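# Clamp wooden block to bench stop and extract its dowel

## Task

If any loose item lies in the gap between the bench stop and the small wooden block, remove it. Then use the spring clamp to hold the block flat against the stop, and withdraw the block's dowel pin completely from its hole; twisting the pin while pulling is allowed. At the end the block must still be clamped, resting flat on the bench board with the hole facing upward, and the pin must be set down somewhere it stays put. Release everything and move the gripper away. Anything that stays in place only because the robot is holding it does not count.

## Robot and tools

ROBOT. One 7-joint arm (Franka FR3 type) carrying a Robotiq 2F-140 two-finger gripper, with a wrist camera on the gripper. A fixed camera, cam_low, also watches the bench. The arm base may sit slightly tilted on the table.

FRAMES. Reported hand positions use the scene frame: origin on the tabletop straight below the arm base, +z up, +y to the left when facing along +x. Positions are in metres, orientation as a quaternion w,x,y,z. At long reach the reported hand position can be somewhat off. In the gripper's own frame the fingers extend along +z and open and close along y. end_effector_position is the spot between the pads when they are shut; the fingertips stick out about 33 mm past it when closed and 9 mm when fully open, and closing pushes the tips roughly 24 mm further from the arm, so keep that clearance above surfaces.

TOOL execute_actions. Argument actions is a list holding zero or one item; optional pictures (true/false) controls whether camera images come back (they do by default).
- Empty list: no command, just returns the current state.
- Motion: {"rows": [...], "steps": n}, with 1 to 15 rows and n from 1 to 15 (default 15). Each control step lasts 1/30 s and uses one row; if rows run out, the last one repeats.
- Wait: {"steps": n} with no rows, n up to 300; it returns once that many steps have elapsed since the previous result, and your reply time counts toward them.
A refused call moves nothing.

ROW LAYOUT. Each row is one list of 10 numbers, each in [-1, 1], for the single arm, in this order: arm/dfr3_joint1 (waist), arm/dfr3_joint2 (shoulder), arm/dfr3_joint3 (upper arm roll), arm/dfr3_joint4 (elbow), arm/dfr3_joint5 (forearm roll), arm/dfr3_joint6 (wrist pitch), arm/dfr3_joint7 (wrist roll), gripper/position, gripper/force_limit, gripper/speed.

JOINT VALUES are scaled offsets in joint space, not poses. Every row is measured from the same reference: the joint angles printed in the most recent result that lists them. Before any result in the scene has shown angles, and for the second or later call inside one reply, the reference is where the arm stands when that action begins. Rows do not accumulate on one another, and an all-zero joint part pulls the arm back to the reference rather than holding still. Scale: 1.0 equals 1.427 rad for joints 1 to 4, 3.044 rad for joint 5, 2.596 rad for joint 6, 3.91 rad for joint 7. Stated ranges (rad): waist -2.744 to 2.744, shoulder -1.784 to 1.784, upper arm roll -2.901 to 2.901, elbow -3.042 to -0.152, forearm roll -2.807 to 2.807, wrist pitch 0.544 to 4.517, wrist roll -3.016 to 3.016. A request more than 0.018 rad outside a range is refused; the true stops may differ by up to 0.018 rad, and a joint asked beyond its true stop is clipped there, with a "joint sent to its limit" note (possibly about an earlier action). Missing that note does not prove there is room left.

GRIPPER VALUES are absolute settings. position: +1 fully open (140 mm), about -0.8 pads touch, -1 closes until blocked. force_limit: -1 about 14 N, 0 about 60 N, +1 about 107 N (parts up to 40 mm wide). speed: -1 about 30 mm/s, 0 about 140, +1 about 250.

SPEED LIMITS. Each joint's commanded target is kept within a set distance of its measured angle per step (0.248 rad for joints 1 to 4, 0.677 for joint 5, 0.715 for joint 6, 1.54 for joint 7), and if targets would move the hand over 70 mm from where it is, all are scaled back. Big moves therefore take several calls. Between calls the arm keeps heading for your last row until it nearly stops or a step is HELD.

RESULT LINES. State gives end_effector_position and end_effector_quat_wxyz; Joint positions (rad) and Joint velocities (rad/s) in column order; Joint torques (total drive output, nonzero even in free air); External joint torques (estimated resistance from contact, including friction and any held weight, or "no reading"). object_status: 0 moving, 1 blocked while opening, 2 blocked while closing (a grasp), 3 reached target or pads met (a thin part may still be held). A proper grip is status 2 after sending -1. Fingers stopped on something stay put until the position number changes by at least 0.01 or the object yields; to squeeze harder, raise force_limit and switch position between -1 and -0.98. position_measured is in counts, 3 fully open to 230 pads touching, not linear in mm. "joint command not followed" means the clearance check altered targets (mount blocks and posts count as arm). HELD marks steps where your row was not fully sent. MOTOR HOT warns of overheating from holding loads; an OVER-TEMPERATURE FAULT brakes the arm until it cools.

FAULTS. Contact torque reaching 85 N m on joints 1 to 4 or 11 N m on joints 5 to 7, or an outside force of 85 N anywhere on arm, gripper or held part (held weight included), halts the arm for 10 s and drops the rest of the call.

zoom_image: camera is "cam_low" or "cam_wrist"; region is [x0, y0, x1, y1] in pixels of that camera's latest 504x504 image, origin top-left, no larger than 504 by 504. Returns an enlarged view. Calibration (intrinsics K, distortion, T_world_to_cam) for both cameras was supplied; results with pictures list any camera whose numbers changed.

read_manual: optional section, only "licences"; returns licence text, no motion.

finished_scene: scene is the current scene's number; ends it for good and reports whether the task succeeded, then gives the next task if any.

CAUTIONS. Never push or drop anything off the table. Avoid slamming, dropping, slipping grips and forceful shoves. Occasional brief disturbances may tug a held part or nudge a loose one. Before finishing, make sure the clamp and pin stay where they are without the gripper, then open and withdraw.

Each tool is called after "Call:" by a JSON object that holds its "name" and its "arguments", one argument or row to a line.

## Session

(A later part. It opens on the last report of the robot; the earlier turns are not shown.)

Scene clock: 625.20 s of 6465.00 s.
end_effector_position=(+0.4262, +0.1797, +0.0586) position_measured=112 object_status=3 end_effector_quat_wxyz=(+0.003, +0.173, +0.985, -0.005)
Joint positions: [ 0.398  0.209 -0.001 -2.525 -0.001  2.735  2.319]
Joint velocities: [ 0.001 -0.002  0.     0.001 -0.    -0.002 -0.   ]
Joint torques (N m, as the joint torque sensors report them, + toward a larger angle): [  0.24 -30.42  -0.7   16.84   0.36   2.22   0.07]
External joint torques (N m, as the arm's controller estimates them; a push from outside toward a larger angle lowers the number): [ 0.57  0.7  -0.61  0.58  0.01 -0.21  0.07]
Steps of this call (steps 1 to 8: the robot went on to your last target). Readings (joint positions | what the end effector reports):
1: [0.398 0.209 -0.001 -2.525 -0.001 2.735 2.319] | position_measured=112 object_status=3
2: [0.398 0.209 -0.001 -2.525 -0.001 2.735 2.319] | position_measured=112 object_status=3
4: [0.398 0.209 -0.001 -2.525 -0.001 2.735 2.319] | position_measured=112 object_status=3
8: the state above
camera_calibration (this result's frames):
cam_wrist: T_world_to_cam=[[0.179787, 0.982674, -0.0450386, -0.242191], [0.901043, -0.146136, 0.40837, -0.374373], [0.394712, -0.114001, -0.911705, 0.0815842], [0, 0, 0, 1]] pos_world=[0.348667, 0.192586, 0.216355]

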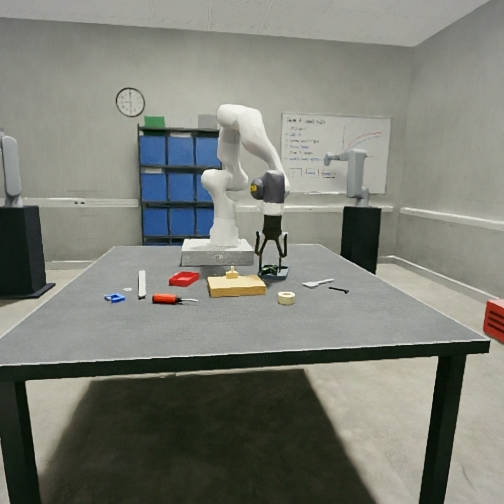

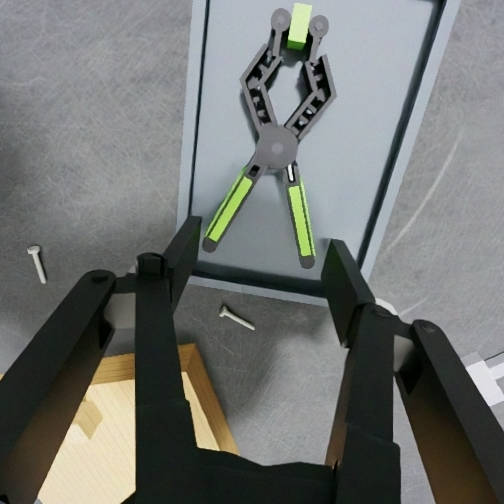

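Call:
{"name": "execute_actions", "arguments": {
  "actions": [
    {"rows": [[0,0.0012,0,0.0008,0,0.0015,0,0.14,0.5,-0.3],[0,0.0022,0,0.001,0,0.0024,0,0.14,0.5,-0.3],[0,0.0035,0,0.0012,0,0.0033,0,0.14,0.5,-0.3],[0,0.005,0,0.0014,0,0.0043,0,0.14,0.5,-0.3],[0,0.0068,0,0.0016,0,0.0053,0,0.14,0.5,-0.3],[0,0.0088,0,0.0018,0,0.0063,0,0.14,0.5,-0.3],[0,0.0108,0,0.002,0,0.0073,0,0.14,0.5,-0.3],[0,0.0128,0,0.0022,0,0.0082,0,0.14,0.5,-0.3],[0,0.0147,0,0.0024,0,0.009,0,0.14,0.5,-0.3],[0,0.0164,0,0.0026,0,0.0097,0,0.14,0.5,-0.3],[0,0.0179,0,0.0027,0,0.0102,0,0.14,0.5,-0.3],[0,0.0191,0,0.0028,0,0.0106,0,0.14,0.5,-0.3],[0,0.0199,0,0.0029,0,0.0106,0,0.14,0.5,-0.3],[0,0.0204,0,0.003,0,0.0106,0,0.14,0.5,-0.3],[0,0.0205,0,0.003,0,0.0106,0,0.14,0.5,-0.3]], "steps": 15}
  ],
  "pictures": false
}}

Call:
{"name": "execute_actions", "arguments": {
  "actions": [
    {"steps": 10}
  ]
}}

Call:
{"name": "zoom_image", "arguments": {
  "camera": "cam_wrist",
  "region": [170, 190, 370, 320]
}}

Scene clock: 654.43 s of 6465.00 s.
end_effector_position=(+0.4254, +0.1792, +0.0494) position_measured=112 object_status=3 end_effector_quat_wxyz=(+0.002, +0.173, +0.985, -0.006)
Joint positions: [ 0.398  0.234 -0.001 -2.523 -0.001  2.755  2.319]
Joint velocities: [ 0.001  0.033 -0.001  0.    -0.001  0.024 -0.   ]
Joint torques (N m, as the joint torque sensors report them, + toward a larger angle): [  1.1  -31.65  -0.81  16.93   0.32   2.92   0.1 ]
External joint torques (N m, as the arm's controller estimates them; a push from outside toward a larger angle lowers the number): [ 1.46  0.44 -0.72  0.82 -0.02  0.45  0.1 ]
Steps of this call (steps 1 to 15: the robot went on to your last target; steps 16 to 90: nothing new was sent; then 25.73 s passed at rest; steps 91 to 105: all 15 steps of this action). Readings (joint positions | what the end effector reports):
91: [0.398 0.209 -0.001 -2.525 -0.001 2.735 2.319] | position_measured=112 object_status=3
92: [0.398 0.209 -0.001 -2.525 -0.001 2.735 2.319] | position_measured=112 object_status=3
94: [0.398 0.210 -0.001 -2.525 -0.001 2.737 2.319] | position_measured=112 object_status=3
98: [0.398 0.218 -0.001 -2.524 -0.001 2.744 2.319] | position_measured=112 object_status=3
105: the state above

Scene clock: 654.77 s of 6465.00 s.
end_effector_position=(+0.4263, +0.1796, +0.0492) position_measured=112 object_status=3 end_effector_quat_wxyz=(+0.003, +0.173, +0.985, -0.005)
Joint positions: [ 0.398  0.236 -0.001 -2.522 -0.001  2.759  2.319]
Joint velocities: [ 0.002 -0.002  0.001  0.    -0.001  0.004 -0.   ]
Joint torques (N m, as the joint torque sensors report them, + toward a larger angle): [  1.13 -31.22  -0.83  16.41   0.32   2.94   0.09]
External joint torques (N m, as the arm's controller estimates them; a push from outside toward a larger angle lowers the number): [ 1.33  0.31 -0.9   0.58 -0.01  0.51  0.09]
Steps of this call (steps 1 to 10: the robot went on to your last target). Readings (joint positions | what the end effector reports):
1: [0.398 0.235 -0.001 -2.523 -0.001 2.756 2.319] | position_measured=112 object_status=3
2: [0.398 0.235 -0.001 -2.523 -0.001 2.757 2.319] | position_measured=112 object_status=3
4: [0.398 0.236 -0.001 -2.523 -0.001 2.758 2.319] | position_measured=112 object_status=3
8: [0.398 0.236 -0.001 -2.522 -0.001 2.759 2.319] | position_measured=112 object_status=3
10: the state above
camera_calibration (this result's frames):
cam_wrist: T_world_to_cam=[[0.179886, 0.98266, -0.0449579, -0.242554], [0.900973, -0.146244, 0.408486, -0.370593], [0.394827, -0.113987, -0.911657, 0.0728635], [0, 0, 0, 1]] pos_world=[0.348758, 0.192456, 0.206904]

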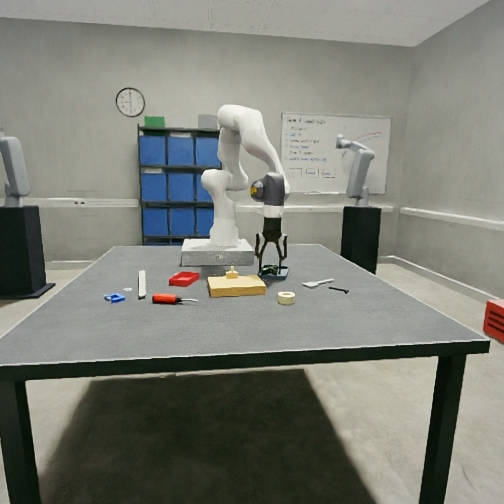

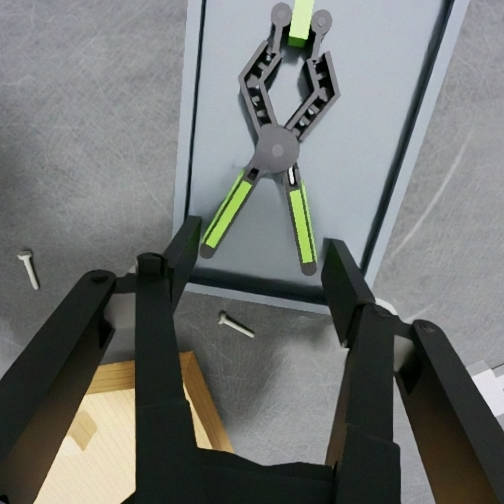

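Region (170, 190, 370, 320) of cam_wrist's 504x504 image, scaled by 2.520, with more detail than that image has; it fills the top 328 rows of this view, and the rest is white.

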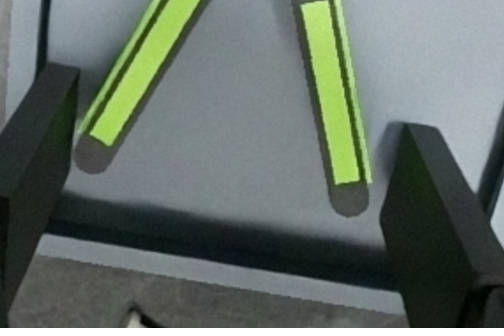

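Call:
{"name": "execute_actions", "arguments": {
  "actions": [
    {"rows": [[0,0,0,0,0,0,0,-1,0.5,-0.6]], "steps": 15}
  ],
  "pictures": false
}}

Call:
{"name": "execute_actions", "arguments": {
  "actions": [
    {"steps": 25}
  ]
}}

Scene clock: 660.80 s of 6465.00 s.
end_effector_position=(+0.4297, +0.1810, +0.0518) position_measured=167 object_status=0 end_effector_quat_wxyz=(+0.007, +0.173, +0.985, -0.003)
Joint positions: [ 0.398  0.232 -0.001 -2.52  -0.001  2.761  2.319]
Joint velocities: [-0.    -0.004  0.     0.002 -0.001  0.003  0.   ]
Joint torques (N m, as the joint torque sensors report them, + toward a larger angle): [  0.74 -30.07  -1.02  13.57   0.31   2.26   0.09]
External joint torques (N m, as the arm's controller estimates them; a push from outside toward a larger angle lowers the number): [ 1.14  1.24 -0.88 -2.25 -0.04 -0.18  0.09]
Steps of this call (steps 1 to 15: the robot went on to your last target; steps 16 to 90: nothing new was sent; then 2.53 s passed at rest; steps 91 to 105: all 15 steps of this action). Readings (joint positions | what the end effector reports):
91: [0.398 0.236 -0.001 -2.522 -0.001 2.760 2.319] | position_measured=112 object_status=0
92: [0.398 0.236 -0.001 -2.522 -0.001 2.760 2.319] | position_measured=115 object_status=0
94: [0.398 0.236 -0.001 -2.522 -0.001 2.760 2.319] | position_measured=123 object_status=0
98: [0.398 0.234 -0.001 -2.521 -0.001 2.760 2.319] | position_measured=139 object_status=0
105: the state above

Scene clock: 661.63 s of 6465.00 s.
end_effector_position=(+0.4306, +0.1814, +0.0527) position_measured=207 object_status=2 end_effector_quat_wxyz=(+0.008, +0.173, +0.985, -0.002)
Joint positions: [ 0.398  0.231 -0.001 -2.519 -0.001  2.762  2.319]
Joint velocities: [ 0.     0.001 -0.001  0.     0.    -0.001  0.002]
Joint torques (N m, as the joint torque sensors report them, + toward a larger angle): [  0.88 -29.35  -0.92  13.68   0.3    2.21   0.11]
External joint torques (N m, as the arm's controller estimates them; a push from outside toward a larger angle lowers the number): [ 1.27  2.   -0.8  -2.23 -0.05 -0.22  0.11]
Steps of this call (steps 1 to 15: the robot went on to your last target; steps 16 to 25: nothing new was sent). Readings (joint positions | what the end effector reports):
1: [0.398 0.232 -0.001 -2.520 -0.001 2.761 2.319] | position_measured=171 object_status=0
2: [0.398 0.232 -0.001 -2.519 -0.001 2.762 2.319] | position_measured=174 object_status=0
4: [0.398 0.232 -0.001 -2.519 -0.001 2.762 2.319] | position_measured=182 object_status=0
8: [0.398 0.231 -0.001 -2.519 -0.001 2.762 2.319] | position_measured=198 object_status=0
25: the state above
The arm was judged still, so your last target was given up. Only a new action makes it travel on or press farther. Fingers that are still opening or closing keep moving.
camera_calibration (this result's frames):
cam_wrist: T_world_to_cam=[[0.180178, 0.982861, -0.0389896, -0.245449], [0.896856, -0.147874, 0.416873, -0.37397], [0.403963, -0.110079, -0.908128, 0.0697812], [0, 0, 0, 1]] pos_world=[0.351433, 0.193623, 0.209698]

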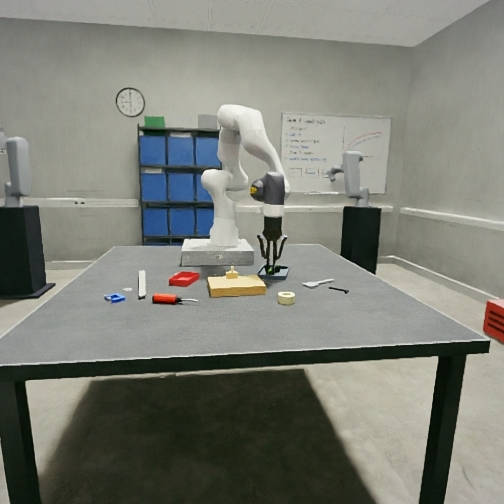

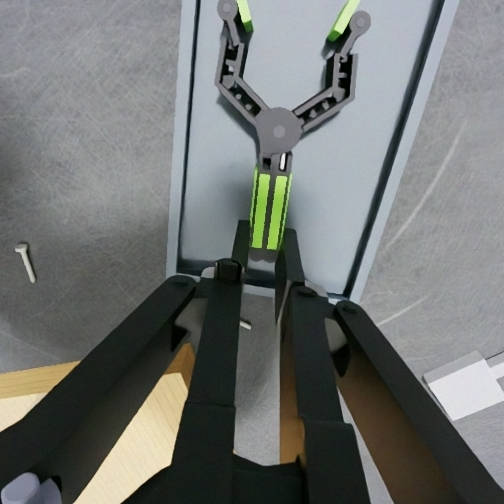

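Call:
{"name": "zoom_image", "arguments": {
  "camera": "cam_low",
  "region": [240, 240, 310, 290]
}}

Call:
{"name": "zoom_image", "arguments": {
  "camera": "cam_wrist",
  "region": [200, 0, 400, 290]
}}

Region (240, 240, 310, 290) of cam_low's 504x504 image, scaled by 7.200, with more detail than that image has; it fills the top 360 rows of this view, and the rest is white.

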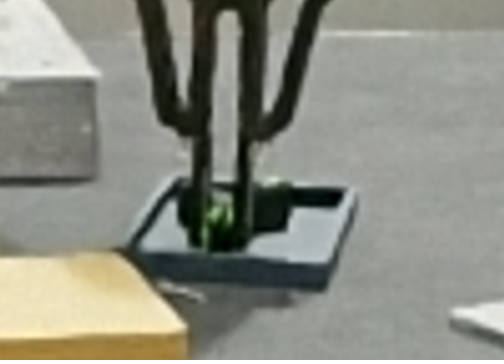

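Region (200, 0, 400, 290) of cam_wrist's 504x504 image, scaled by 1.738, with more detail than that image has; it fills the left 348 columns of this view, and the rest is white.

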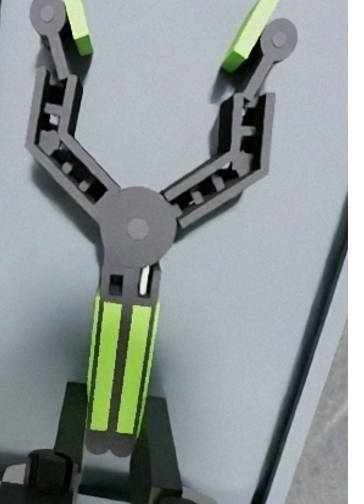

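Call:
{"name": "execute_actions", "arguments": {
  "actions": [
    {"rows": [[0,-0.0006,0,0,0,-0.0029,0,-1,0.5,-0.6],[0,-0.0022,0,0,0,-0.0051,0,-1,0.5,-0.6],[0,-0.0049,0,0,0,-0.0078,0,-1,0.5,-0.6],[0,-0.0086,0,0,0,-0.011,0,-1,0.5,-0.6],[0,-0.0132,0,0,0,-0.0146,0,-1,0.5,-0.6],[0,-0.0186,0,0,0,-0.0185,0,-1,0.5,-0.6],[0,-0.0247,0,0,0,-0.0226,0,-1,0.5,-0.6],[0,-0.0312,0,0,0,-0.0268,0,-1,0.5,-0.6],[0,-0.0381,0,0,0,-0.031,0,-1,0.5,-0.6],[0,-0.0452,0,0,0,-0.0356,0,-1,0.5,-0.6],[-0.0002,-0.0522,0,0.0004,0,-0.0401,-0.0195,-1,0.5,-0.6],[-0.0008,-0.0587,0,0.0015,0,-0.0447,-0.041,-1,0.5,-0.6],[-0.0017,-0.0645,0,0.0034,0,-0.0491,-0.0643,-1,0.5,-0.6],[-0.003,-0.0697,0,0.0061,0,-0.0533,-0.0896,-1,0.5,-0.6],[-0.0047,-0.0739,0,0.0094,0,-0.0572,-0.1159,-1,0.5,-0.6]], "steps": 15}
  ],
  "pictures": false
}}

Call:
{"name": "execute_actions", "arguments": {
  "actions": [
    {"rows": [[-0.0053,-0.0144,0,0.0107,0,-0.0228,-0.12,-1,0.5,-0.6],[-0.0077,-0.0165,0,0.0154,0,-0.0259,-0.1487,-1,0.5,-0.6],[-0.0104,-0.0173,0,0.0207,0,-0.0286,-0.1778,-1,0.5,-0.6],[-0.0133,-0.0169,0,0.0266,0,-0.0311,-0.2075,-1,0.5,-0.6],[-0.0165,-0.0152,0,0.033,0,-0.0337,-0.2378,-1,0.5,-0.6],[-0.02,-0.0128,0,0.0399,0,-0.0365,-0.2681,-1,0.5,-0.6],[-0.0237,-0.0103,0,0.0472,0,-0.0394,-0.2977,-1,0.5,-0.6],[-0.0275,-0.0076,0,0.0549,0,-0.0424,-0.3273,-1,0.5,-0.6],[-0.0315,-0.0048,0,0.0629,0,-0.0454,-0.3559,-1,0.5,-0.6],[-0.0356,-0.002,0,0.0711,0,-0.0485,-0.3839,-1,0.5,-0.6],[-0.0399,0.001,0,0.0795,0,-0.0516,-0.4105,-1,0.5,-0.6],[-0.0441,0.0039,0,0.088,0,-0.0547,-0.4355,-1,0.5,-0.6],[-0.0484,0.0069,0,0.0966,0,-0.0577,-0.4592,-1,0.5,-0.6],[-0.0526,0.0098,0,0.1051,0,-0.0607,-0.4815,-1,0.5,-0.6],[-0.0569,0.0128,0,0.1135,0,-0.0636,-0.5016,-1,0.5,-0.6]], "steps": 15}
  ],
  "pictures": false
}}

Call:
{"name": "execute_actions", "arguments": {
  "actions": [
    {"rows": [[-0.0139,0.0096,0,0.0277,0,-0.0163,-0.2264,-1,0.5,-0.6],[-0.0179,0.0124,0,0.0357,0,-0.019,-0.2421,-1,0.5,-0.6],[-0.0217,0.0151,0,0.0433,0,-0.0215,-0.2552,-1,0.5,-0.6],[-0.0254,0.0176,0,0.0507,0,-0.0238,-0.2664,-1,0.5,-0.6],[-0.0288,0.02,0,0.0576,0,-0.0259,-0.2746,-1,0.5,-0.6],[-0.0321,0.0223,0,0.064,0,-0.0279,-0.28,-1,0.5,-0.6],[-0.035,0.0243,0,0.0699,0,-0.0296,-0.2831,-1,0.5,-0.6],[-0.0377,0.0262,0,0.0752,0,-0.031,-0.2836,-1,0.5,-0.6],[-0.04,0.0278,0,0.0799,0,-0.0323,-0.281,-1,0.5,-0.6],[-0.0421,0.0292,0,0.084,0,-0.0332,-0.2762,-1,0.5,-0.6],[-0.0438,0.0304,0,0.0873,0,-0.0339,-0.2685,-1,0.5,-0.6],[-0.0451,0.0313,0,0.09,0,-0.0343,-0.2578,-1,0.5,-0.6],[-0.046,0.032,0,0.0919,0,-0.0345,-0.2452,-1,0.5,-0.6],[-0.0466,0.0324,0,0.093,0,-0.0345,-0.23,-1,0.5,-0.6],[-0.0468,0.0325,0,0.0934,0,-0.0345,-0.2126,-1,0.5,-0.6]], "steps": 15}
  ],
  "pictures": false
}}

Call:
{"name": "execute_actions", "arguments": {
  "actions": [
    {"steps": 12}
  ]
}}

Scene clock: 782.13 s of 6465.00 s.
end_effector_position=(+0.4313, +0.1814, +0.0854) position_measured=207 object_status=2 end_effector_quat_wxyz=(+0.005, +0.121, +0.993, -0.004)
Joint positions: [ 0.396  0.145 -0.001 -2.514 -0.001  2.664  2.213]
Joint velocities: [-0.037 -0.236  0.001  0.089 -0.001 -0.292 -1.128]
Joint torques (N m, as the joint torque sensors report them, + toward a larger angle): [ -0.07 -32.37  -0.95  17.68   0.38   2.31  -0.35]
External joint torques (N m, as the arm's controller estimates them; a push from outside toward a larger angle lowers the number): [ 0.48 -3.46 -0.28  0.43 -0.07 -0.17 -0.35]
Steps of this call (steps 1 to 90: nothing new was sent; then 117.00 s passed at rest; steps 91 to 105: all 15 steps of this action). Readings (joint positions | what the end effector reports):
91: [0.398 0.230 -0.001 -2.519 -0.001 2.761 2.319] | position_measured=207 object_status=2
92: [0.398 0.230 -0.001 -2.519 -0.001 2.760 2.319] | position_measured=207 object_status=2
94: [0.398 0.228 -0.001 -2.519 -0.001 2.754 2.319] | position_measured=207 object_status=2
98: [0.398 0.208 -0.001 -2.519 -0.001 2.729 2.319] | position_measured=207 object_status=2
105: the state above

Scene clock: 782.63 s of 6465.00 s.
end_effector_position=(+0.4786, +0.1656, +0.1190) position_measured=207 object_status=2 end_effector_quat_wxyz=(+0.002, -0.413, +0.911, -0.006)
Joint positions: [ 0.33   0.152 -0.    -2.381 -0.001  2.539  1.053]
Joint velocities: [-0.182  0.124 -0.     0.354  0.002 -0.218 -2.637]
Joint torques (N m, as the joint torque sensors report them, + toward a larger angle): [  0.51 -32.83  -1.44  18.82   0.48   2.04  -0.7 ]
External joint torques (N m, as the arm's controller estimates them; a push from outside toward a larger angle lowers the number): [ 0.23 -0.1  -1.16  0.93  0.01 -0.22 -0.73]
Steps of this call (steps 1 to 15: all 15 steps of this action). Readings (joint positions | what the end effector reports):
1: [0.395 0.138 -0.001 -2.511 -0.001 2.654 2.168] | position_measured=207 object_status=2
2: [0.393 0.133 -0.001 -2.506 -0.001 2.645 2.115] | position_measured=207 object_status=2
4: [0.387 0.127 -0.001 -2.493 -0.001 2.627 1.992] | position_measured=207 object_status=2
8: [0.370 0.127 -0.000 -2.460 -0.001 2.594 1.683] | position_measured=207 object_status=2
15: the state above

Scene clock: 783.13 s of 6465.00 s.
end_effector_position=(+0.5232, +0.1448, +0.1396) position_measured=207 object_status=2 end_effector_quat_wxyz=(-0.003, +0.714, -0.700, +0.009)
Joint positions: [ 0.267  0.194 -0.    -2.254 -0.001  2.462  0.25 ]
Joint velocities: [-0.038  0.024 -0.001  0.074  0.    -0.057 -0.075]
Joint torques (N m, as the joint torque sensors report them, + toward a larger angle): [  0.27 -34.07  -0.65  20.55   0.5    2.28  -0.12]
External joint torques (N m, as the arm's controller estimates them; a push from outside toward a larger angle lowers the number): [-0.02  0.54 -1.12  0.63  0.01 -0.14 -0.13]
Steps of this call (steps 1 to 15: all 15 steps of this action). Readings (joint positions | what the end effector reports):
1: [0.324 0.156 -0.000 -2.369 -0.001 2.532 0.964] | position_measured=207 object_status=2
2: [0.319 0.160 -0.000 -2.358 -0.001 2.525 0.877] | position_measured=207 object_status=2
4: [0.308 0.167 -0.000 -2.335 -0.001 2.511 0.714] | position_measured=207 object_status=2
8: [0.288 0.180 -0.000 -2.295 -0.001 2.487 0.448] | position_measured=207 object_status=2
15: the state above

Scene clock: 783.53 s of 6465.00 s.
end_effector_position=(+0.5226, +0.1435, +0.1394) position_measured=207 object_status=2 end_effector_quat_wxyz=(+0.000, +0.719, -0.695, +0.007)
Joint positions: [ 0.265  0.197 -0.    -2.25  -0.001  2.452  0.234]
Joint velocities: [-0.     0.001  0.     0.001 -0.001 -0.006 -0.021]
Joint torques (N m, as the joint torque sensors report them, + toward a larger angle): [  0.51 -34.87  -1.1   21.25   0.51   2.32  -0.22]
External joint torques (N m, as the arm's controller estimates them; a push from outside toward a larger angle lowers the number): [ 0.97  0.06 -0.86  0.64  0.   -0.18 -0.22]
Steps of this call (steps 1 to 12: the robot went on to your last target). Readings (joint positions | what the end effector reports):
1: [0.266 0.195 -0.000 -2.253 -0.001 2.460 0.248] | position_measured=207 object_status=2
2: [0.265 0.195 -0.000 -2.251 -0.001 2.459 0.246] | position_measured=207 object_status=2
4: [0.265 0.196 -0.000 -2.250 -0.001 2.456 0.242] | position_measured=207 object_status=2
8: [0.265 0.196 -0.000 -2.250 -0.001 2.454 0.237] | position_measured=207 object_status=2
12: the state above
camera_calibration (this result's frames):
cam_wrist: T_world_to_cam=[[-0.978836, -0.200203, -0.0424036, 0.55457], [-0.200649, 0.89815, 0.391237, -0.071277], [-0.0402422, 0.391465, -0.919313, 0.268903], [0, 0, 0, 1]] pos_world=[0.539353, 0.0697784, 0.298608]

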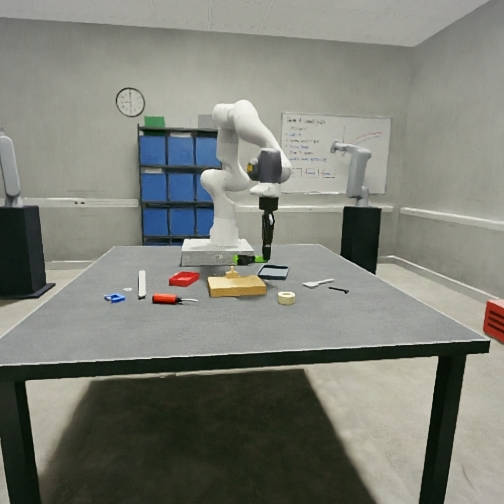

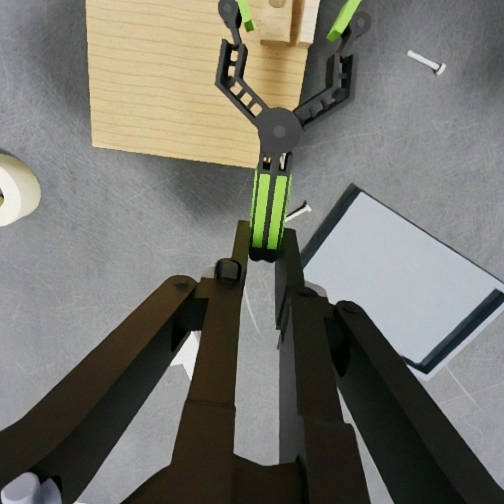

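Call:
{"name": "zoom_image", "arguments": {
  "camera": "cam_wrist",
  "region": [200, 0, 400, 180]
}}

Region (200, 0, 400, 180) of cam_wrist's 504x504 image, scaled by 2.520, with more detail than that image has; it fills the top 454 rows of this view, and the rest is white.

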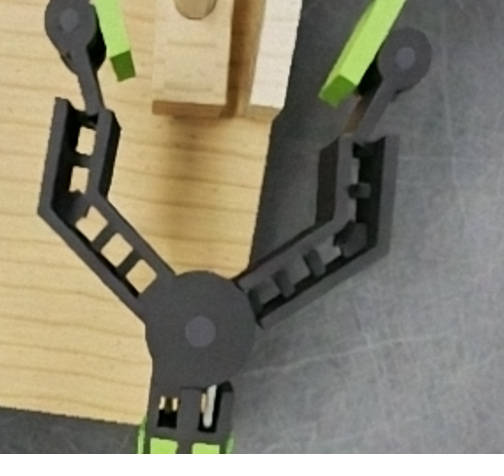

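Call:
{"name": "execute_actions", "arguments": {
  "actions": [
    {"rows": [[-0.0005,0.0006,0,0,0,0.0017,0.001,-1,0.5,-0.6],[-0.001,0.0023,0,0.0001,0,0.0036,0.002,-1,0.5,-0.6],[-0.0016,0.0052,0,0.0002,0,0.006,0.0031,-1,0.5,-0.6],[-0.0022,0.009,0,0.0003,0,0.0087,0.0031,-1,0.5,-0.6],[-0.0028,0.0135,0,0.0004,0,0.0116,0.0031,-1,0.5,-0.6],[-0.0034,0.0187,0,0.0005,0,0.0145,0.0031,-1,0.5,-0.6],[-0.0039,0.0242,0,0.0006,0,0.0175,0.0031,-1,0.5,-0.6],[-0.0043,0.0299,0,0.0007,0,0.0203,0.0031,-1,0.5,-0.6],[-0.0046,0.0354,0,0.0007,0,0.0228,0.0031,-1,0.5,-0.6],[-0.0048,0.0406,0,0.0007,0,0.025,0.0031,-1,0.5,-0.6],[-0.0049,0.0451,0,0.0007,0,0.0266,0.0031,-1,0.5,-0.6],[-0.0049,0.0489,0,0.0007,0,0.0277,0.0031,-1,0.5,-0.6],[-0.0049,0.0518,0,0.0007,0,0.028,0.0031,-1,0.5,-0.6],[-0.0049,0.0535,0,0.0007,0,0.028,0.0031,-1,0.5,-0.6],[-0.0049,0.0541,0,0.0007,0,0.028,0.0031,-1,0.5,-0.6]], "steps": 15}
  ],
  "pictures": false
}}

Call:
{"name": "execute_actions", "arguments": {
  "actions": [
    {"steps": 14}
  ]
}}

Call:
{"name": "zoom_image", "arguments": {
  "camera": "cam_wrist",
  "region": [200, 0, 400, 180]
}}

Scene clock: 896.37 s of 6465.00 s.
end_effector_position=(+0.5220, +0.1399, +0.1068) position_measured=207 object_status=2 end_effector_quat_wxyz=(+0.006, +0.716, -0.698, +0.004)
Joint positions: [ 0.259  0.266 -0.    -2.249 -0.001  2.509  0.237]
Joint velocities: [-0.     0.114 -0.001 -0.003 -0.001  0.074  0.008]
Joint torques (N m, as the joint torque sensors report them, + toward a larger angle): [  0.11 -37.93  -0.8   20.17   0.44   3.17   0.46]
External joint torques (N m, as the arm's controller estimates them; a push from outside toward a larger angle lowers the number): [ 0.42  0.72 -0.79 -0.6  -0.03  0.52  0.46]
Steps of this call (steps 1 to 30: the robot went on to your last target; steps 31 to 90: nothing new was sent; then 109.33 s passed at rest; steps 91 to 105: all 15 steps of this action). Readings (joint positions | what the end effector reports):
91: [0.265 0.197 -0.000 -2.249 -0.001 2.452 0.228] | position_measured=207 object_status=2
92: [0.265 0.197 -0.000 -2.249 -0.001 2.453 0.229] | position_measured=207 object_status=2
94: [0.264 0.199 -0.000 -2.249 -0.001 2.458 0.231] | position_measured=207 object_status=2
98: [0.262 0.219 -0.000 -2.249 -0.001 2.477 0.234] | position_measured=207 object_status=2
105: the state above

Scene clock: 896.83 s of 6465.00 s.
end_effector_position=(+0.5242, +0.1404, +0.1046) position_measured=207 object_status=2 end_effector_quat_wxyz=(+0.003, +0.715, -0.699, +0.005)
Joint positions: [ 0.259  0.272 -0.    -2.249 -0.001  2.521  0.239]
Joint velocities: [-0.001  0.001  0.001 -0.     0.     0.007  0.003]
Joint torques (N m, as the joint torque sensors report them, + toward a larger angle): [  0.35 -36.9   -1.08  19.59   0.48   2.98   0.42]
External joint torques (N m, as the arm's controller estimates them; a push from outside toward a larger angle lowers the number): [ 0.77 -0.71 -0.97  0.09  0.01  0.51  0.42]
Steps of this call (steps 1 to 14: the robot went on to your last target). Readings (joint positions | what the end effector reports):
1: [0.259 0.269 -0.000 -2.249 -0.001 2.511 0.237] | position_measured=207 object_status=2
2: [0.259 0.271 -0.000 -2.249 -0.001 2.513 0.238] | position_measured=207 object_status=2
4: [0.259 0.272 -0.000 -2.249 -0.001 2.516 0.238] | position_measured=207 object_status=2
8: [0.259 0.272 -0.000 -2.249 -0.001 2.519 0.239] | position_measured=207 object_status=2
14: the state above
camera_calibration (this result's frames):
cam_wrist: T_world_to_cam=[[-0.981248, -0.189345, -0.0360592, 0.553092], [-0.188218, 0.900951, 0.390974, -0.0613645], [-0.0415414, 0.39043, -0.919695, 0.239045], [0, 0, 0, 1]] pos_world=[0.541101, 0.0666813, 0.263784]

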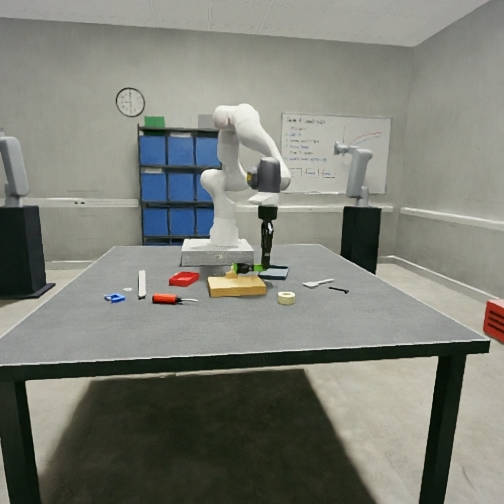

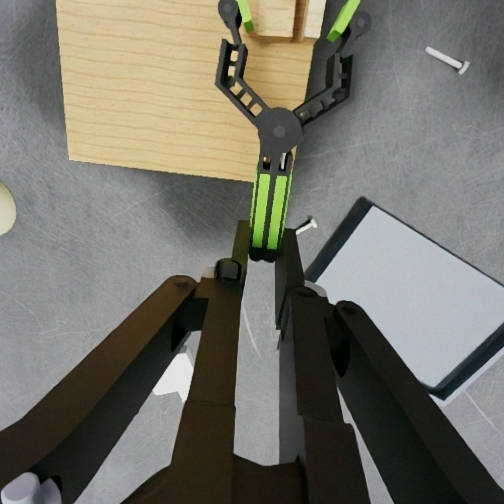

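Region (200, 0, 400, 180) of cam_wrist's 504x504 image, scaled by 2.520, with more detail than that image has; it fills the top 454 rows of this view, and the rest is white.

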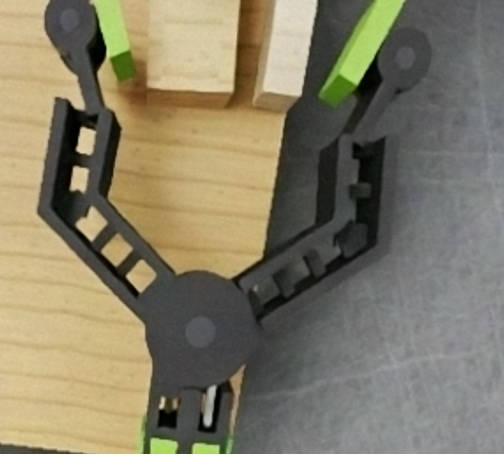

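Call:
{"name": "execute_actions", "arguments": {
  "actions": [
    {"rows": [[0,0.0015,0,-0.0002,0,0.0012,0,-1,0.5,-0.6],[0,0.0033,0,-0.0004,0,0.0015,0,-1,0.5,-0.6],[0,0.0055,0,-0.0006,0,0.003,0,-1,0.5,-0.6],[0,0.0085,0,-0.0008,0,0.006,0,-1,0.5,-0.6],[0,0.012,0,-0.001,0,0.0092,0,-1,0.5,-0.6],[0,0.0158,0,-0.0012,0,0.0125,0,-1,0.5,-0.6],[0,0.0198,0,-0.0014,0,0.0157,0,-1,0.5,-0.6],[0,0.0236,0,-0.0015,0,0.0185,0,-1,0.5,-0.6],[0,0.0271,0,-0.0015,0,0.0209,0,-1,0.5,-0.6],[0,0.0301,0,-0.0015,0,0.0227,0,-1,0.5,-0.6],[0,0.0323,0,-0.0015,0,0.0238,0,-1,0.5,-0.6],[0,0.0337,0,-0.0015,0,0.0241,0,-1,0.5,-0.6],[0,0.0342,0,-0.0015,0,0.0236,0,-1,0.5,-0.6],[0,0.0342,0,-0.0015,0,0.0224,0,-1,0.5,-0.6],[0,0.0342,0,-0.0015,0,0.02,0,-1,0.5,-0.6]], "steps": 15}
  ],
  "pictures": false
}}

Call:
{"name": "execute_actions", "arguments": {
  "actions": [
    {"steps": 8}
  ]
}}

Call:
{"name": "zoom_image", "arguments": {
  "camera": "cam_wrist",
  "region": [200, 0, 400, 180]
}}

Scene clock: 962.63 s of 6465.00 s.
end_effector_position=(+0.5235, +0.1399, +0.0828) position_measured=207 object_status=2 end_effector_quat_wxyz=(+0.004, +0.715, -0.699, +0.005)
Joint positions: [ 0.259  0.319 -0.    -2.251 -0.001  2.568  0.24 ]
Joint velocities: [ 0.001  0.031 -0.001 -0.002 -0.     0.011 -0.001]
Joint torques (N m, as the joint torque sensors report them, + toward a larger angle): [  1.12 -38.24  -0.86  18.54   0.46   3.17   0.11]
External joint torques (N m, as the arm's controller estimates them; a push from outside toward a larger angle lowers the number): [ 1.61  0.24 -0.73 -1.09  0.02  0.55  0.11]
Steps of this call (steps 1 to 30: the robot went on to your last target; steps 31 to 90: nothing new was sent; then 62.30 s passed at rest; steps 91 to 105: all 15 steps of this action). Readings (joint positions | what the end effector reports):
91: [0.259 0.272 -0.000 -2.249 -0.001 2.522 0.240] | position_measured=207 object_status=2
92: [0.259 0.273 -0.000 -2.249 -0.001 2.523 0.240] | position_measured=207 object_status=2
94: [0.259 0.275 -0.000 -2.249 -0.001 2.525 0.240] | position_measured=207 object_status=2
98: [0.259 0.292 -0.000 -2.249 -0.001 2.542 0.240] | position_measured=207 object_status=2
105: the state above

Scene clock: 962.90 s of 6465.00 s.
end_effector_position=(+0.5239, +0.1400, +0.0825) position_measured=207 object_status=2 end_effector_quat_wxyz=(+0.003, +0.715, -0.699, +0.005)
Joint positions: [ 0.259  0.32  -0.    -2.251 -0.001  2.57   0.24 ]
Joint velocities: [-0.002 -0.     0.001 -0.    -0.002  0.004 -0.001]
Joint torques (N m, as the joint torque sensors report them, + toward a larger angle): [  0.96 -37.39  -0.74  18.34   0.45   3.11   0.13]
External joint torques (N m, as the arm's controller estimates them; a push from outside toward a larger angle lowers the number): [ 1.32 -0.28 -0.73 -0.55  0.01  0.62  0.13]
Steps of this call (steps 1 to 8: the robot went on to your last target). Readings (joint positions | what the end effector reports):
1: [0.259 0.319 -0.000 -2.251 -0.001 2.568 0.240] | position_measured=207 object_status=2
2: [0.259 0.320 -0.000 -2.251 -0.001 2.568 0.240] | position_measured=207 object_status=2
4: [0.259 0.320 -0.000 -2.251 -0.001 2.569 0.240] | position_measured=207 object_status=2
8: the state above
camera_calibration (this result's frames):
cam_wrist: T_world_to_cam=[[-0.981398, -0.188685, -0.0354363, 0.55187], [-0.18737, 0.901136, 0.390956, -0.0529104], [-0.0418345, 0.390323, -0.919727, 0.219073], [0, 0, 0, 1]] pos_world=[0.540855, 0.0662993, 0.241729]

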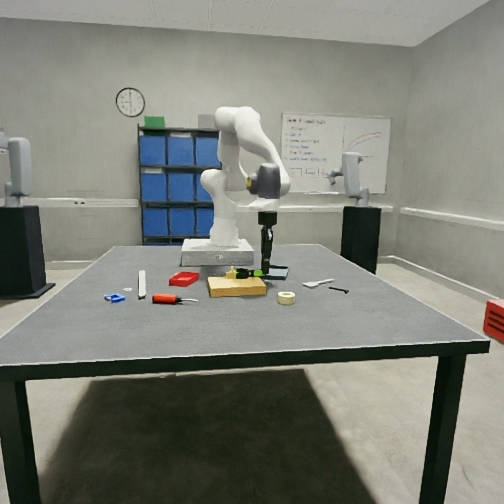

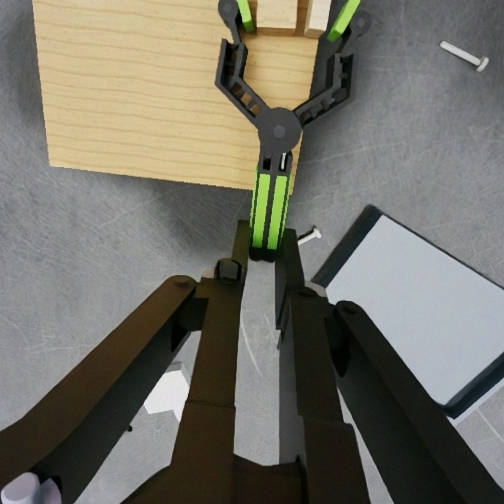

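Region (200, 0, 400, 180) of cam_wrist's 504x504 image, scaled by 2.520, with more detail than that image has; it fills the top 454 rows of this view, and the rest is white.

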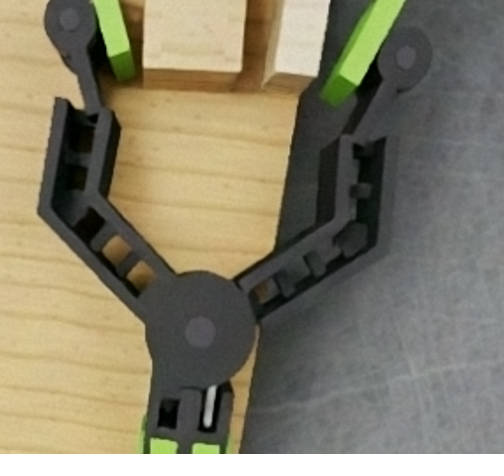

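Call:
{"name": "execute_actions", "arguments": {
  "actions": [
    {"rows": [[-0.0012,-0.001,0,-0.0006,0,0.0006,-0.002,-1,0.5,-0.6],[-0.0022,-0.0016,0,-0.0012,0,0.0008,-0.0035,-1,0.5,-0.6],[-0.0031,-0.0019,0,-0.0016,0,0.001,-0.005,-1,0.5,-0.6],[-0.0043,-0.0022,0,-0.002,0,0.0012,-0.0062,-1,0.5,-0.6],[-0.0057,-0.0025,0,-0.0025,0,0.0013,-0.0072,-1,0.5,-0.6],[-0.0073,-0.0029,0,-0.003,0,0.0014,-0.008,-1,0.5,-0.6],[-0.009,-0.0032,0,-0.0036,0,0.0015,-0.0086,-1,0.5,-0.6],[-0.0105,-0.0035,0,-0.0041,0,0.0016,-0.009,-1,0.5,-0.6],[-0.012,-0.0038,0,-0.0046,0,0.0017,-0.009,-1,0.5,-0.6],[-0.0132,-0.004,0,-0.005,0,0.0017,-0.0088,-1,0.5,-0.6],[-0.0141,-0.0042,0,-0.0053,0,0.0017,-0.0084,-1,0.5,-0.6],[-0.0147,-0.0043,0,-0.0055,0,0.0017,-0.0078,-1,0.5,-0.6],[-0.0149,-0.0043,0,-0.0056,0,0.0017,-0.0072,-1,0.5,-0.6],[-0.0149,-0.0043,0,-0.0056,0,0.0017,-0.0067,-1,0.5,-0.6],[-0.0149,-0.0043,0,-0.0056,0,0.0017,-0.0067,-1,0.5,-0.6]], "steps": 15}
  ],
  "pictures": false
}}

Call:
{"name": "execute_actions", "arguments": {
  "actions": [
    {"steps": 8}
  ]
}}

Call:
{"name": "zoom_image", "arguments": {
  "camera": "cam_wrist",
  "region": [200, 0, 400, 180]
}}

Scene clock: 1013.27 s of 6465.00 s.
end_effector_position=(+0.5247, +0.1293, +0.0825) position_measured=207 object_status=2 end_effector_quat_wxyz=(+0.004, +0.714, -0.700, +0.005)
Joint positions: [ 0.24   0.316 -0.    -2.257 -0.001  2.572  0.222]
Joint velocities: [-0.012 -0.003 -0.001 -0.004  0.001  0.001 -0.007]
Joint torques (N m, as the joint torque sensors report them, + toward a larger angle): [  1.16 -39.28  -0.9   17.49   0.47   2.95  -0.19]
External joint torques (N m, as the arm's controller estimates them; a push from outside toward a larger angle lowers the number): [ 1.26 -2.37 -1.18 -1.37  0.04  0.46 -0.19]
Steps of this call (steps 1 to 15: the robot went on to your last target; steps 16 to 90: nothing new was sent; then 46.87 s passed at rest; steps 91 to 105: all 15 steps of this action). Readings (joint positions | what the end effector reports):
91: [0.259 0.320 -0.000 -2.251 -0.001 2.571 0.240] | position_measured=207 object_status=2
92: [0.259 0.320 -0.000 -2.251 -0.001 2.571 0.239] | position_measured=207 object_status=2
94: [0.258 0.320 -0.000 -2.252 -0.001 2.571 0.236] | position_measured=207 object_status=2
98: [0.251 0.318 -0.000 -2.254 -0.001 2.571 0.228] | position_measured=207 object_status=2
105: the state above

Scene clock: 1013.53 s of 6465.00 s.
end_effector_position=(+0.5246, +0.1291, +0.0825) position_measured=207 object_status=2 end_effector_quat_wxyz=(+0.004, +0.715, -0.700, +0.005)
Joint positions: [ 0.239  0.316 -0.    -2.257 -0.001  2.572  0.221]
Joint velocities: [-0.     0.001 -0.    -0.001 -0.     0.    -0.003]
Joint torques (N m, as the joint torque sensors report them, + toward a larger angle): [  0.   -39.48  -0.73  17.91   0.43   3.01  -0.17]
External joint torques (N m, as the arm's controller estimates them; a push from outside toward a larger angle lowers the number): [ 0.47 -2.66 -0.61 -0.88 -0.01  0.54 -0.17]
Steps of this call (steps 1 to 8: the robot went on to your last target). Readings (joint positions | what the end effector reports):
1: [0.239 0.316 -0.000 -2.257 -0.001 2.572 0.221] | position_measured=207 object_status=2
2: [0.239 0.316 -0.000 -2.257 -0.001 2.572 0.221] | position_measured=207 object_status=2
4: [0.239 0.316 -0.000 -2.257 -0.001 2.572 0.221] | position_measured=207 object_status=2
8: the state above
camera_calibration (this result's frames):
cam_wrist: T_world_to_cam=[[-0.981526, -0.188136, -0.0347952, 0.550505], [-0.186617, 0.901294, 0.390952, -0.0433778], [-0.0421917, 0.390223, -0.919753, 0.22359], [0, 0, 0, 1]] pos_world=[0.541674, 0.0554161, 0.241761]

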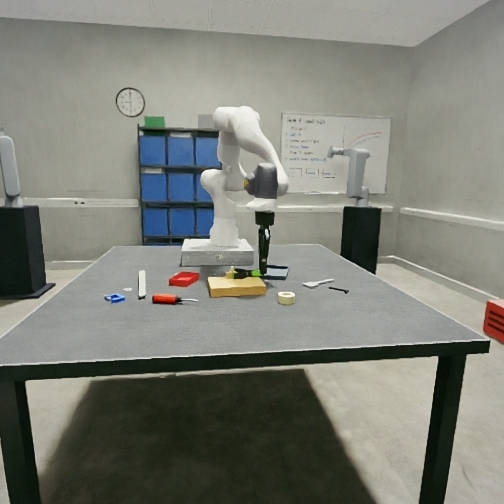

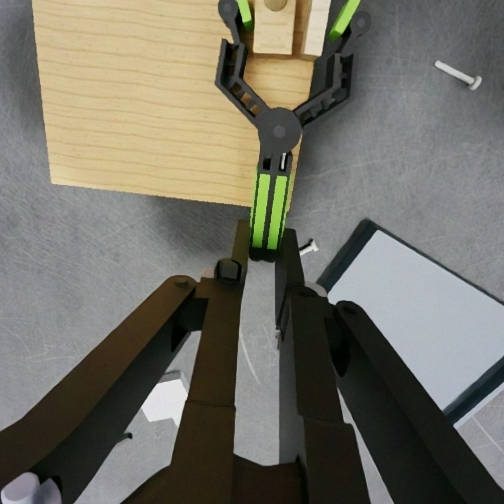

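Region (200, 0, 400, 180) of cam_wrist's 504x504 image, scaled by 2.520, with more detail than that image has; it fills the top 454 rows of this view, and the rest is white.

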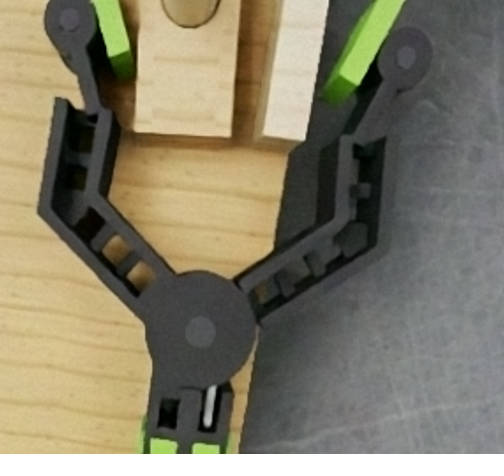

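Call:
{"name": "zoom_image", "arguments": {
  "camera": "cam_low",
  "region": [205, 250, 285, 300]
}}

Region (205, 250, 285, 300) of cam_low's 504x504 image, scaled by 6.300, with more detail than that image has; it fills the top 315 rows of this view, and the rest is white.

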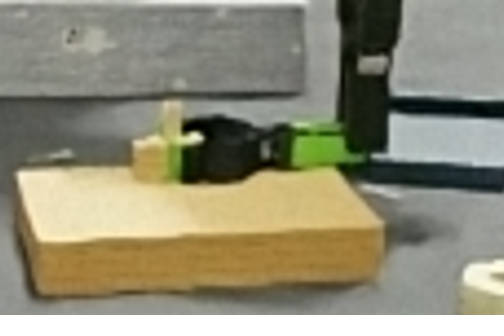

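Call:
{"name": "execute_actions", "arguments": {
  "actions": [
    {"rows": [[0,-0.001,0,-0.0008,0,0.0008,0,-0.3,0.5,-1],[0,-0.0012,0,-0.001,0,0.001,0,-0.3,0.5,-1],[0,-0.0014,0,-0.0012,0,0.0012,0,-0.3,0.5,-1],[0,-0.0016,0,-0.0016,0,0.0014,0,-0.3,0.5,-1],[0,-0.0018,0,-0.0021,0,0.0017,0,-0.3,0.5,-1],[0,-0.0021,0,-0.0027,0,0.002,0,-0.3,0.5,-1],[0,-0.0024,0,-0.0034,0,0.0023,0,-0.3,0.5,-1],[0,-0.0027,0,-0.0041,0,0.0026,0,-0.3,0.5,-1],[0,-0.003,0,-0.0048,0,0.0028,0,-0.3,0.5,-1],[0,-0.0033,0,-0.0055,0,0.003,0,-0.3,0.5,-1],[0,-0.0036,0,-0.0062,0,0.0032,0,-0.3,0.5,-1],[0,-0.0039,0,-0.0069,0,0.0033,0,-0.3,0.5,-1],[0,-0.0042,0,-0.0075,0,0.0033,0,-0.3,0.5,-1],[0,-0.0044,0,-0.0081,0,0.0033,0,-0.3,0.5,-1],[0,-0.0046,0,-0.0085,0,0.0033,0,-0.3,0.5,-1]], "steps": 15}
  ],
  "pictures": false
}}

Call:
{"name": "execute_actions", "arguments": {
  "actions": [
    {"steps": 18}
  ]
}}

Call:
{"name": "zoom_image", "arguments": {
  "camera": "cam_wrist",
  "region": [180, 0, 400, 290]
}}

Scene clock: 1044.03 s of 6465.00 s.
end_effector_position=(+0.5226, +0.1285, +0.0820) position_measured=185 object_status=0 end_effector_quat_wxyz=(+0.003, +0.715, -0.699, +0.005)
Joint positions: [ 0.239  0.312 -0.    -2.266 -0.001  2.577  0.22 ]
Joint velocities: [ 0.001 -0.011 -0.    -0.023 -0.     0.009  0.002]
Joint torques (N m, as the joint torque sensors report them, + toward a larger angle): [  0.86 -38.8   -0.75  17.68   0.4    2.98   0.15]
External joint torques (N m, as the arm's controller estimates them; a push from outside toward a larger angle lowers the number): [ 1.22 -2.17 -0.73 -1.17 -0.03  0.49  0.15]
Steps of this call (steps 1 to 15: the robot went on to your last target; steps 16 to 90: nothing new was sent; then 27.00 s passed at rest; steps 91 to 105: all 15 steps of this action). Readings (joint positions | what the end effector reports):
91: [0.239 0.316 -0.000 -2.258 -0.001 2.572 0.220] | position_measured=207 object_status=0
92: [0.239 0.316 -0.000 -2.258 -0.001 2.572 0.220] | position_measured=207 object_status=0
94: [0.239 0.316 -0.000 -2.258 -0.001 2.572 0.220] | position_measured=203 object_status=0
98: [0.239 0.315 -0.000 -2.260 -0.001 2.574 0.220] | position_measured=197 object_status=0
105: the state above

Scene clock: 1044.63 s of 6465.00 s.
end_effector_position=(+0.5220, +0.1284, +0.0817) position_measured=167 object_status=3 end_effector_quat_wxyz=(+0.003, +0.715, -0.699, +0.005)
Joint positions: [ 0.239  0.311 -0.    -2.268 -0.001  2.579  0.22 ]
Joint velocities: [-0.     0.002 -0.001 -0.002  0.001 -0.     0.   ]
Joint torques (N m, as the joint torque sensors report them, + toward a larger angle): [  0.72 -39.06  -0.94  17.43   0.42   2.92   0.17]
External joint torques (N m, as the arm's controller estimates them; a push from outside toward a larger angle lowers the number): [ 1.21 -2.64 -0.79 -1.14 -0.01  0.47  0.17]
Steps of this call (steps 1 to 15: the robot went on to your last target; steps 16 to 18: nothing new was sent). Readings (joint positions | what the end effector reports):
1: [0.239 0.312 -0.000 -2.267 -0.001 2.577 0.220] | position_measured=184 object_status=0
2: [0.239 0.312 -0.000 -2.267 -0.001 2.578 0.220] | position_measured=182 object_status=0
4: [0.239 0.311 -0.000 -2.267 -0.001 2.578 0.220] | position_measured=179 object_status=0
8: [0.239 0.311 -0.000 -2.268 -0.001 2.578 0.220] | position_measured=172 object_status=0
18: the state above
The arm was judged still, so your last target was given up. Only a new action makes it travel on or press farther. Fingers that are still opening or closing keep moving.
camera_calibration (this result's frames):
cam_wrist: T_world_to_cam=[[-0.981366, -0.188862, -0.0353859, 0.547811], [-0.187512, 0.901097, 0.390977, -0.0424113], [-0.0419545, 0.390327, -0.91972, 0.222831], [0, 0, 0, 1]] pos_world=[0.538999, 0.0547004, 0.240908]

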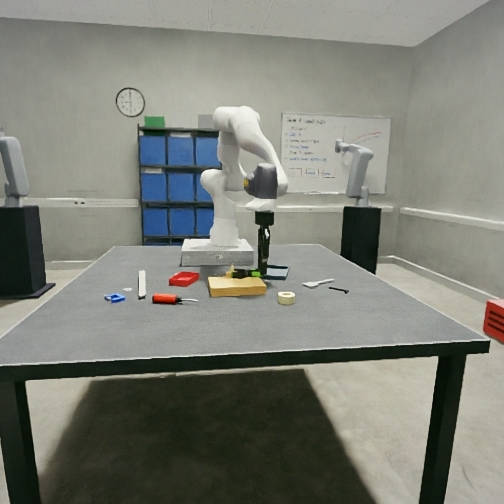

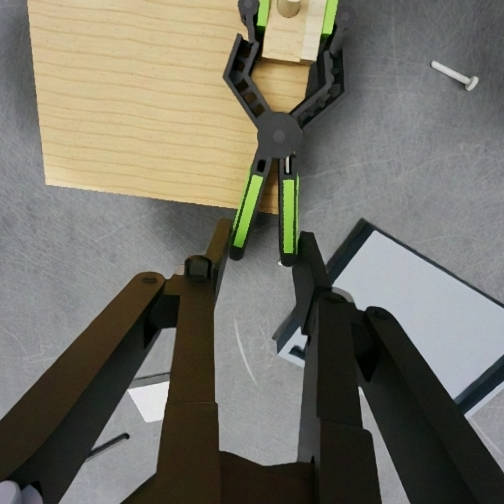

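Region (180, 0, 400, 290) of cam_wrist's 504x504 image, scaled by 1.738, with more detail than that image has; it fills the left 382 columns of this view, and the rest is white.

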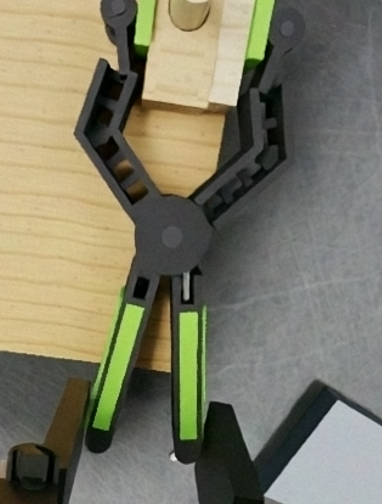

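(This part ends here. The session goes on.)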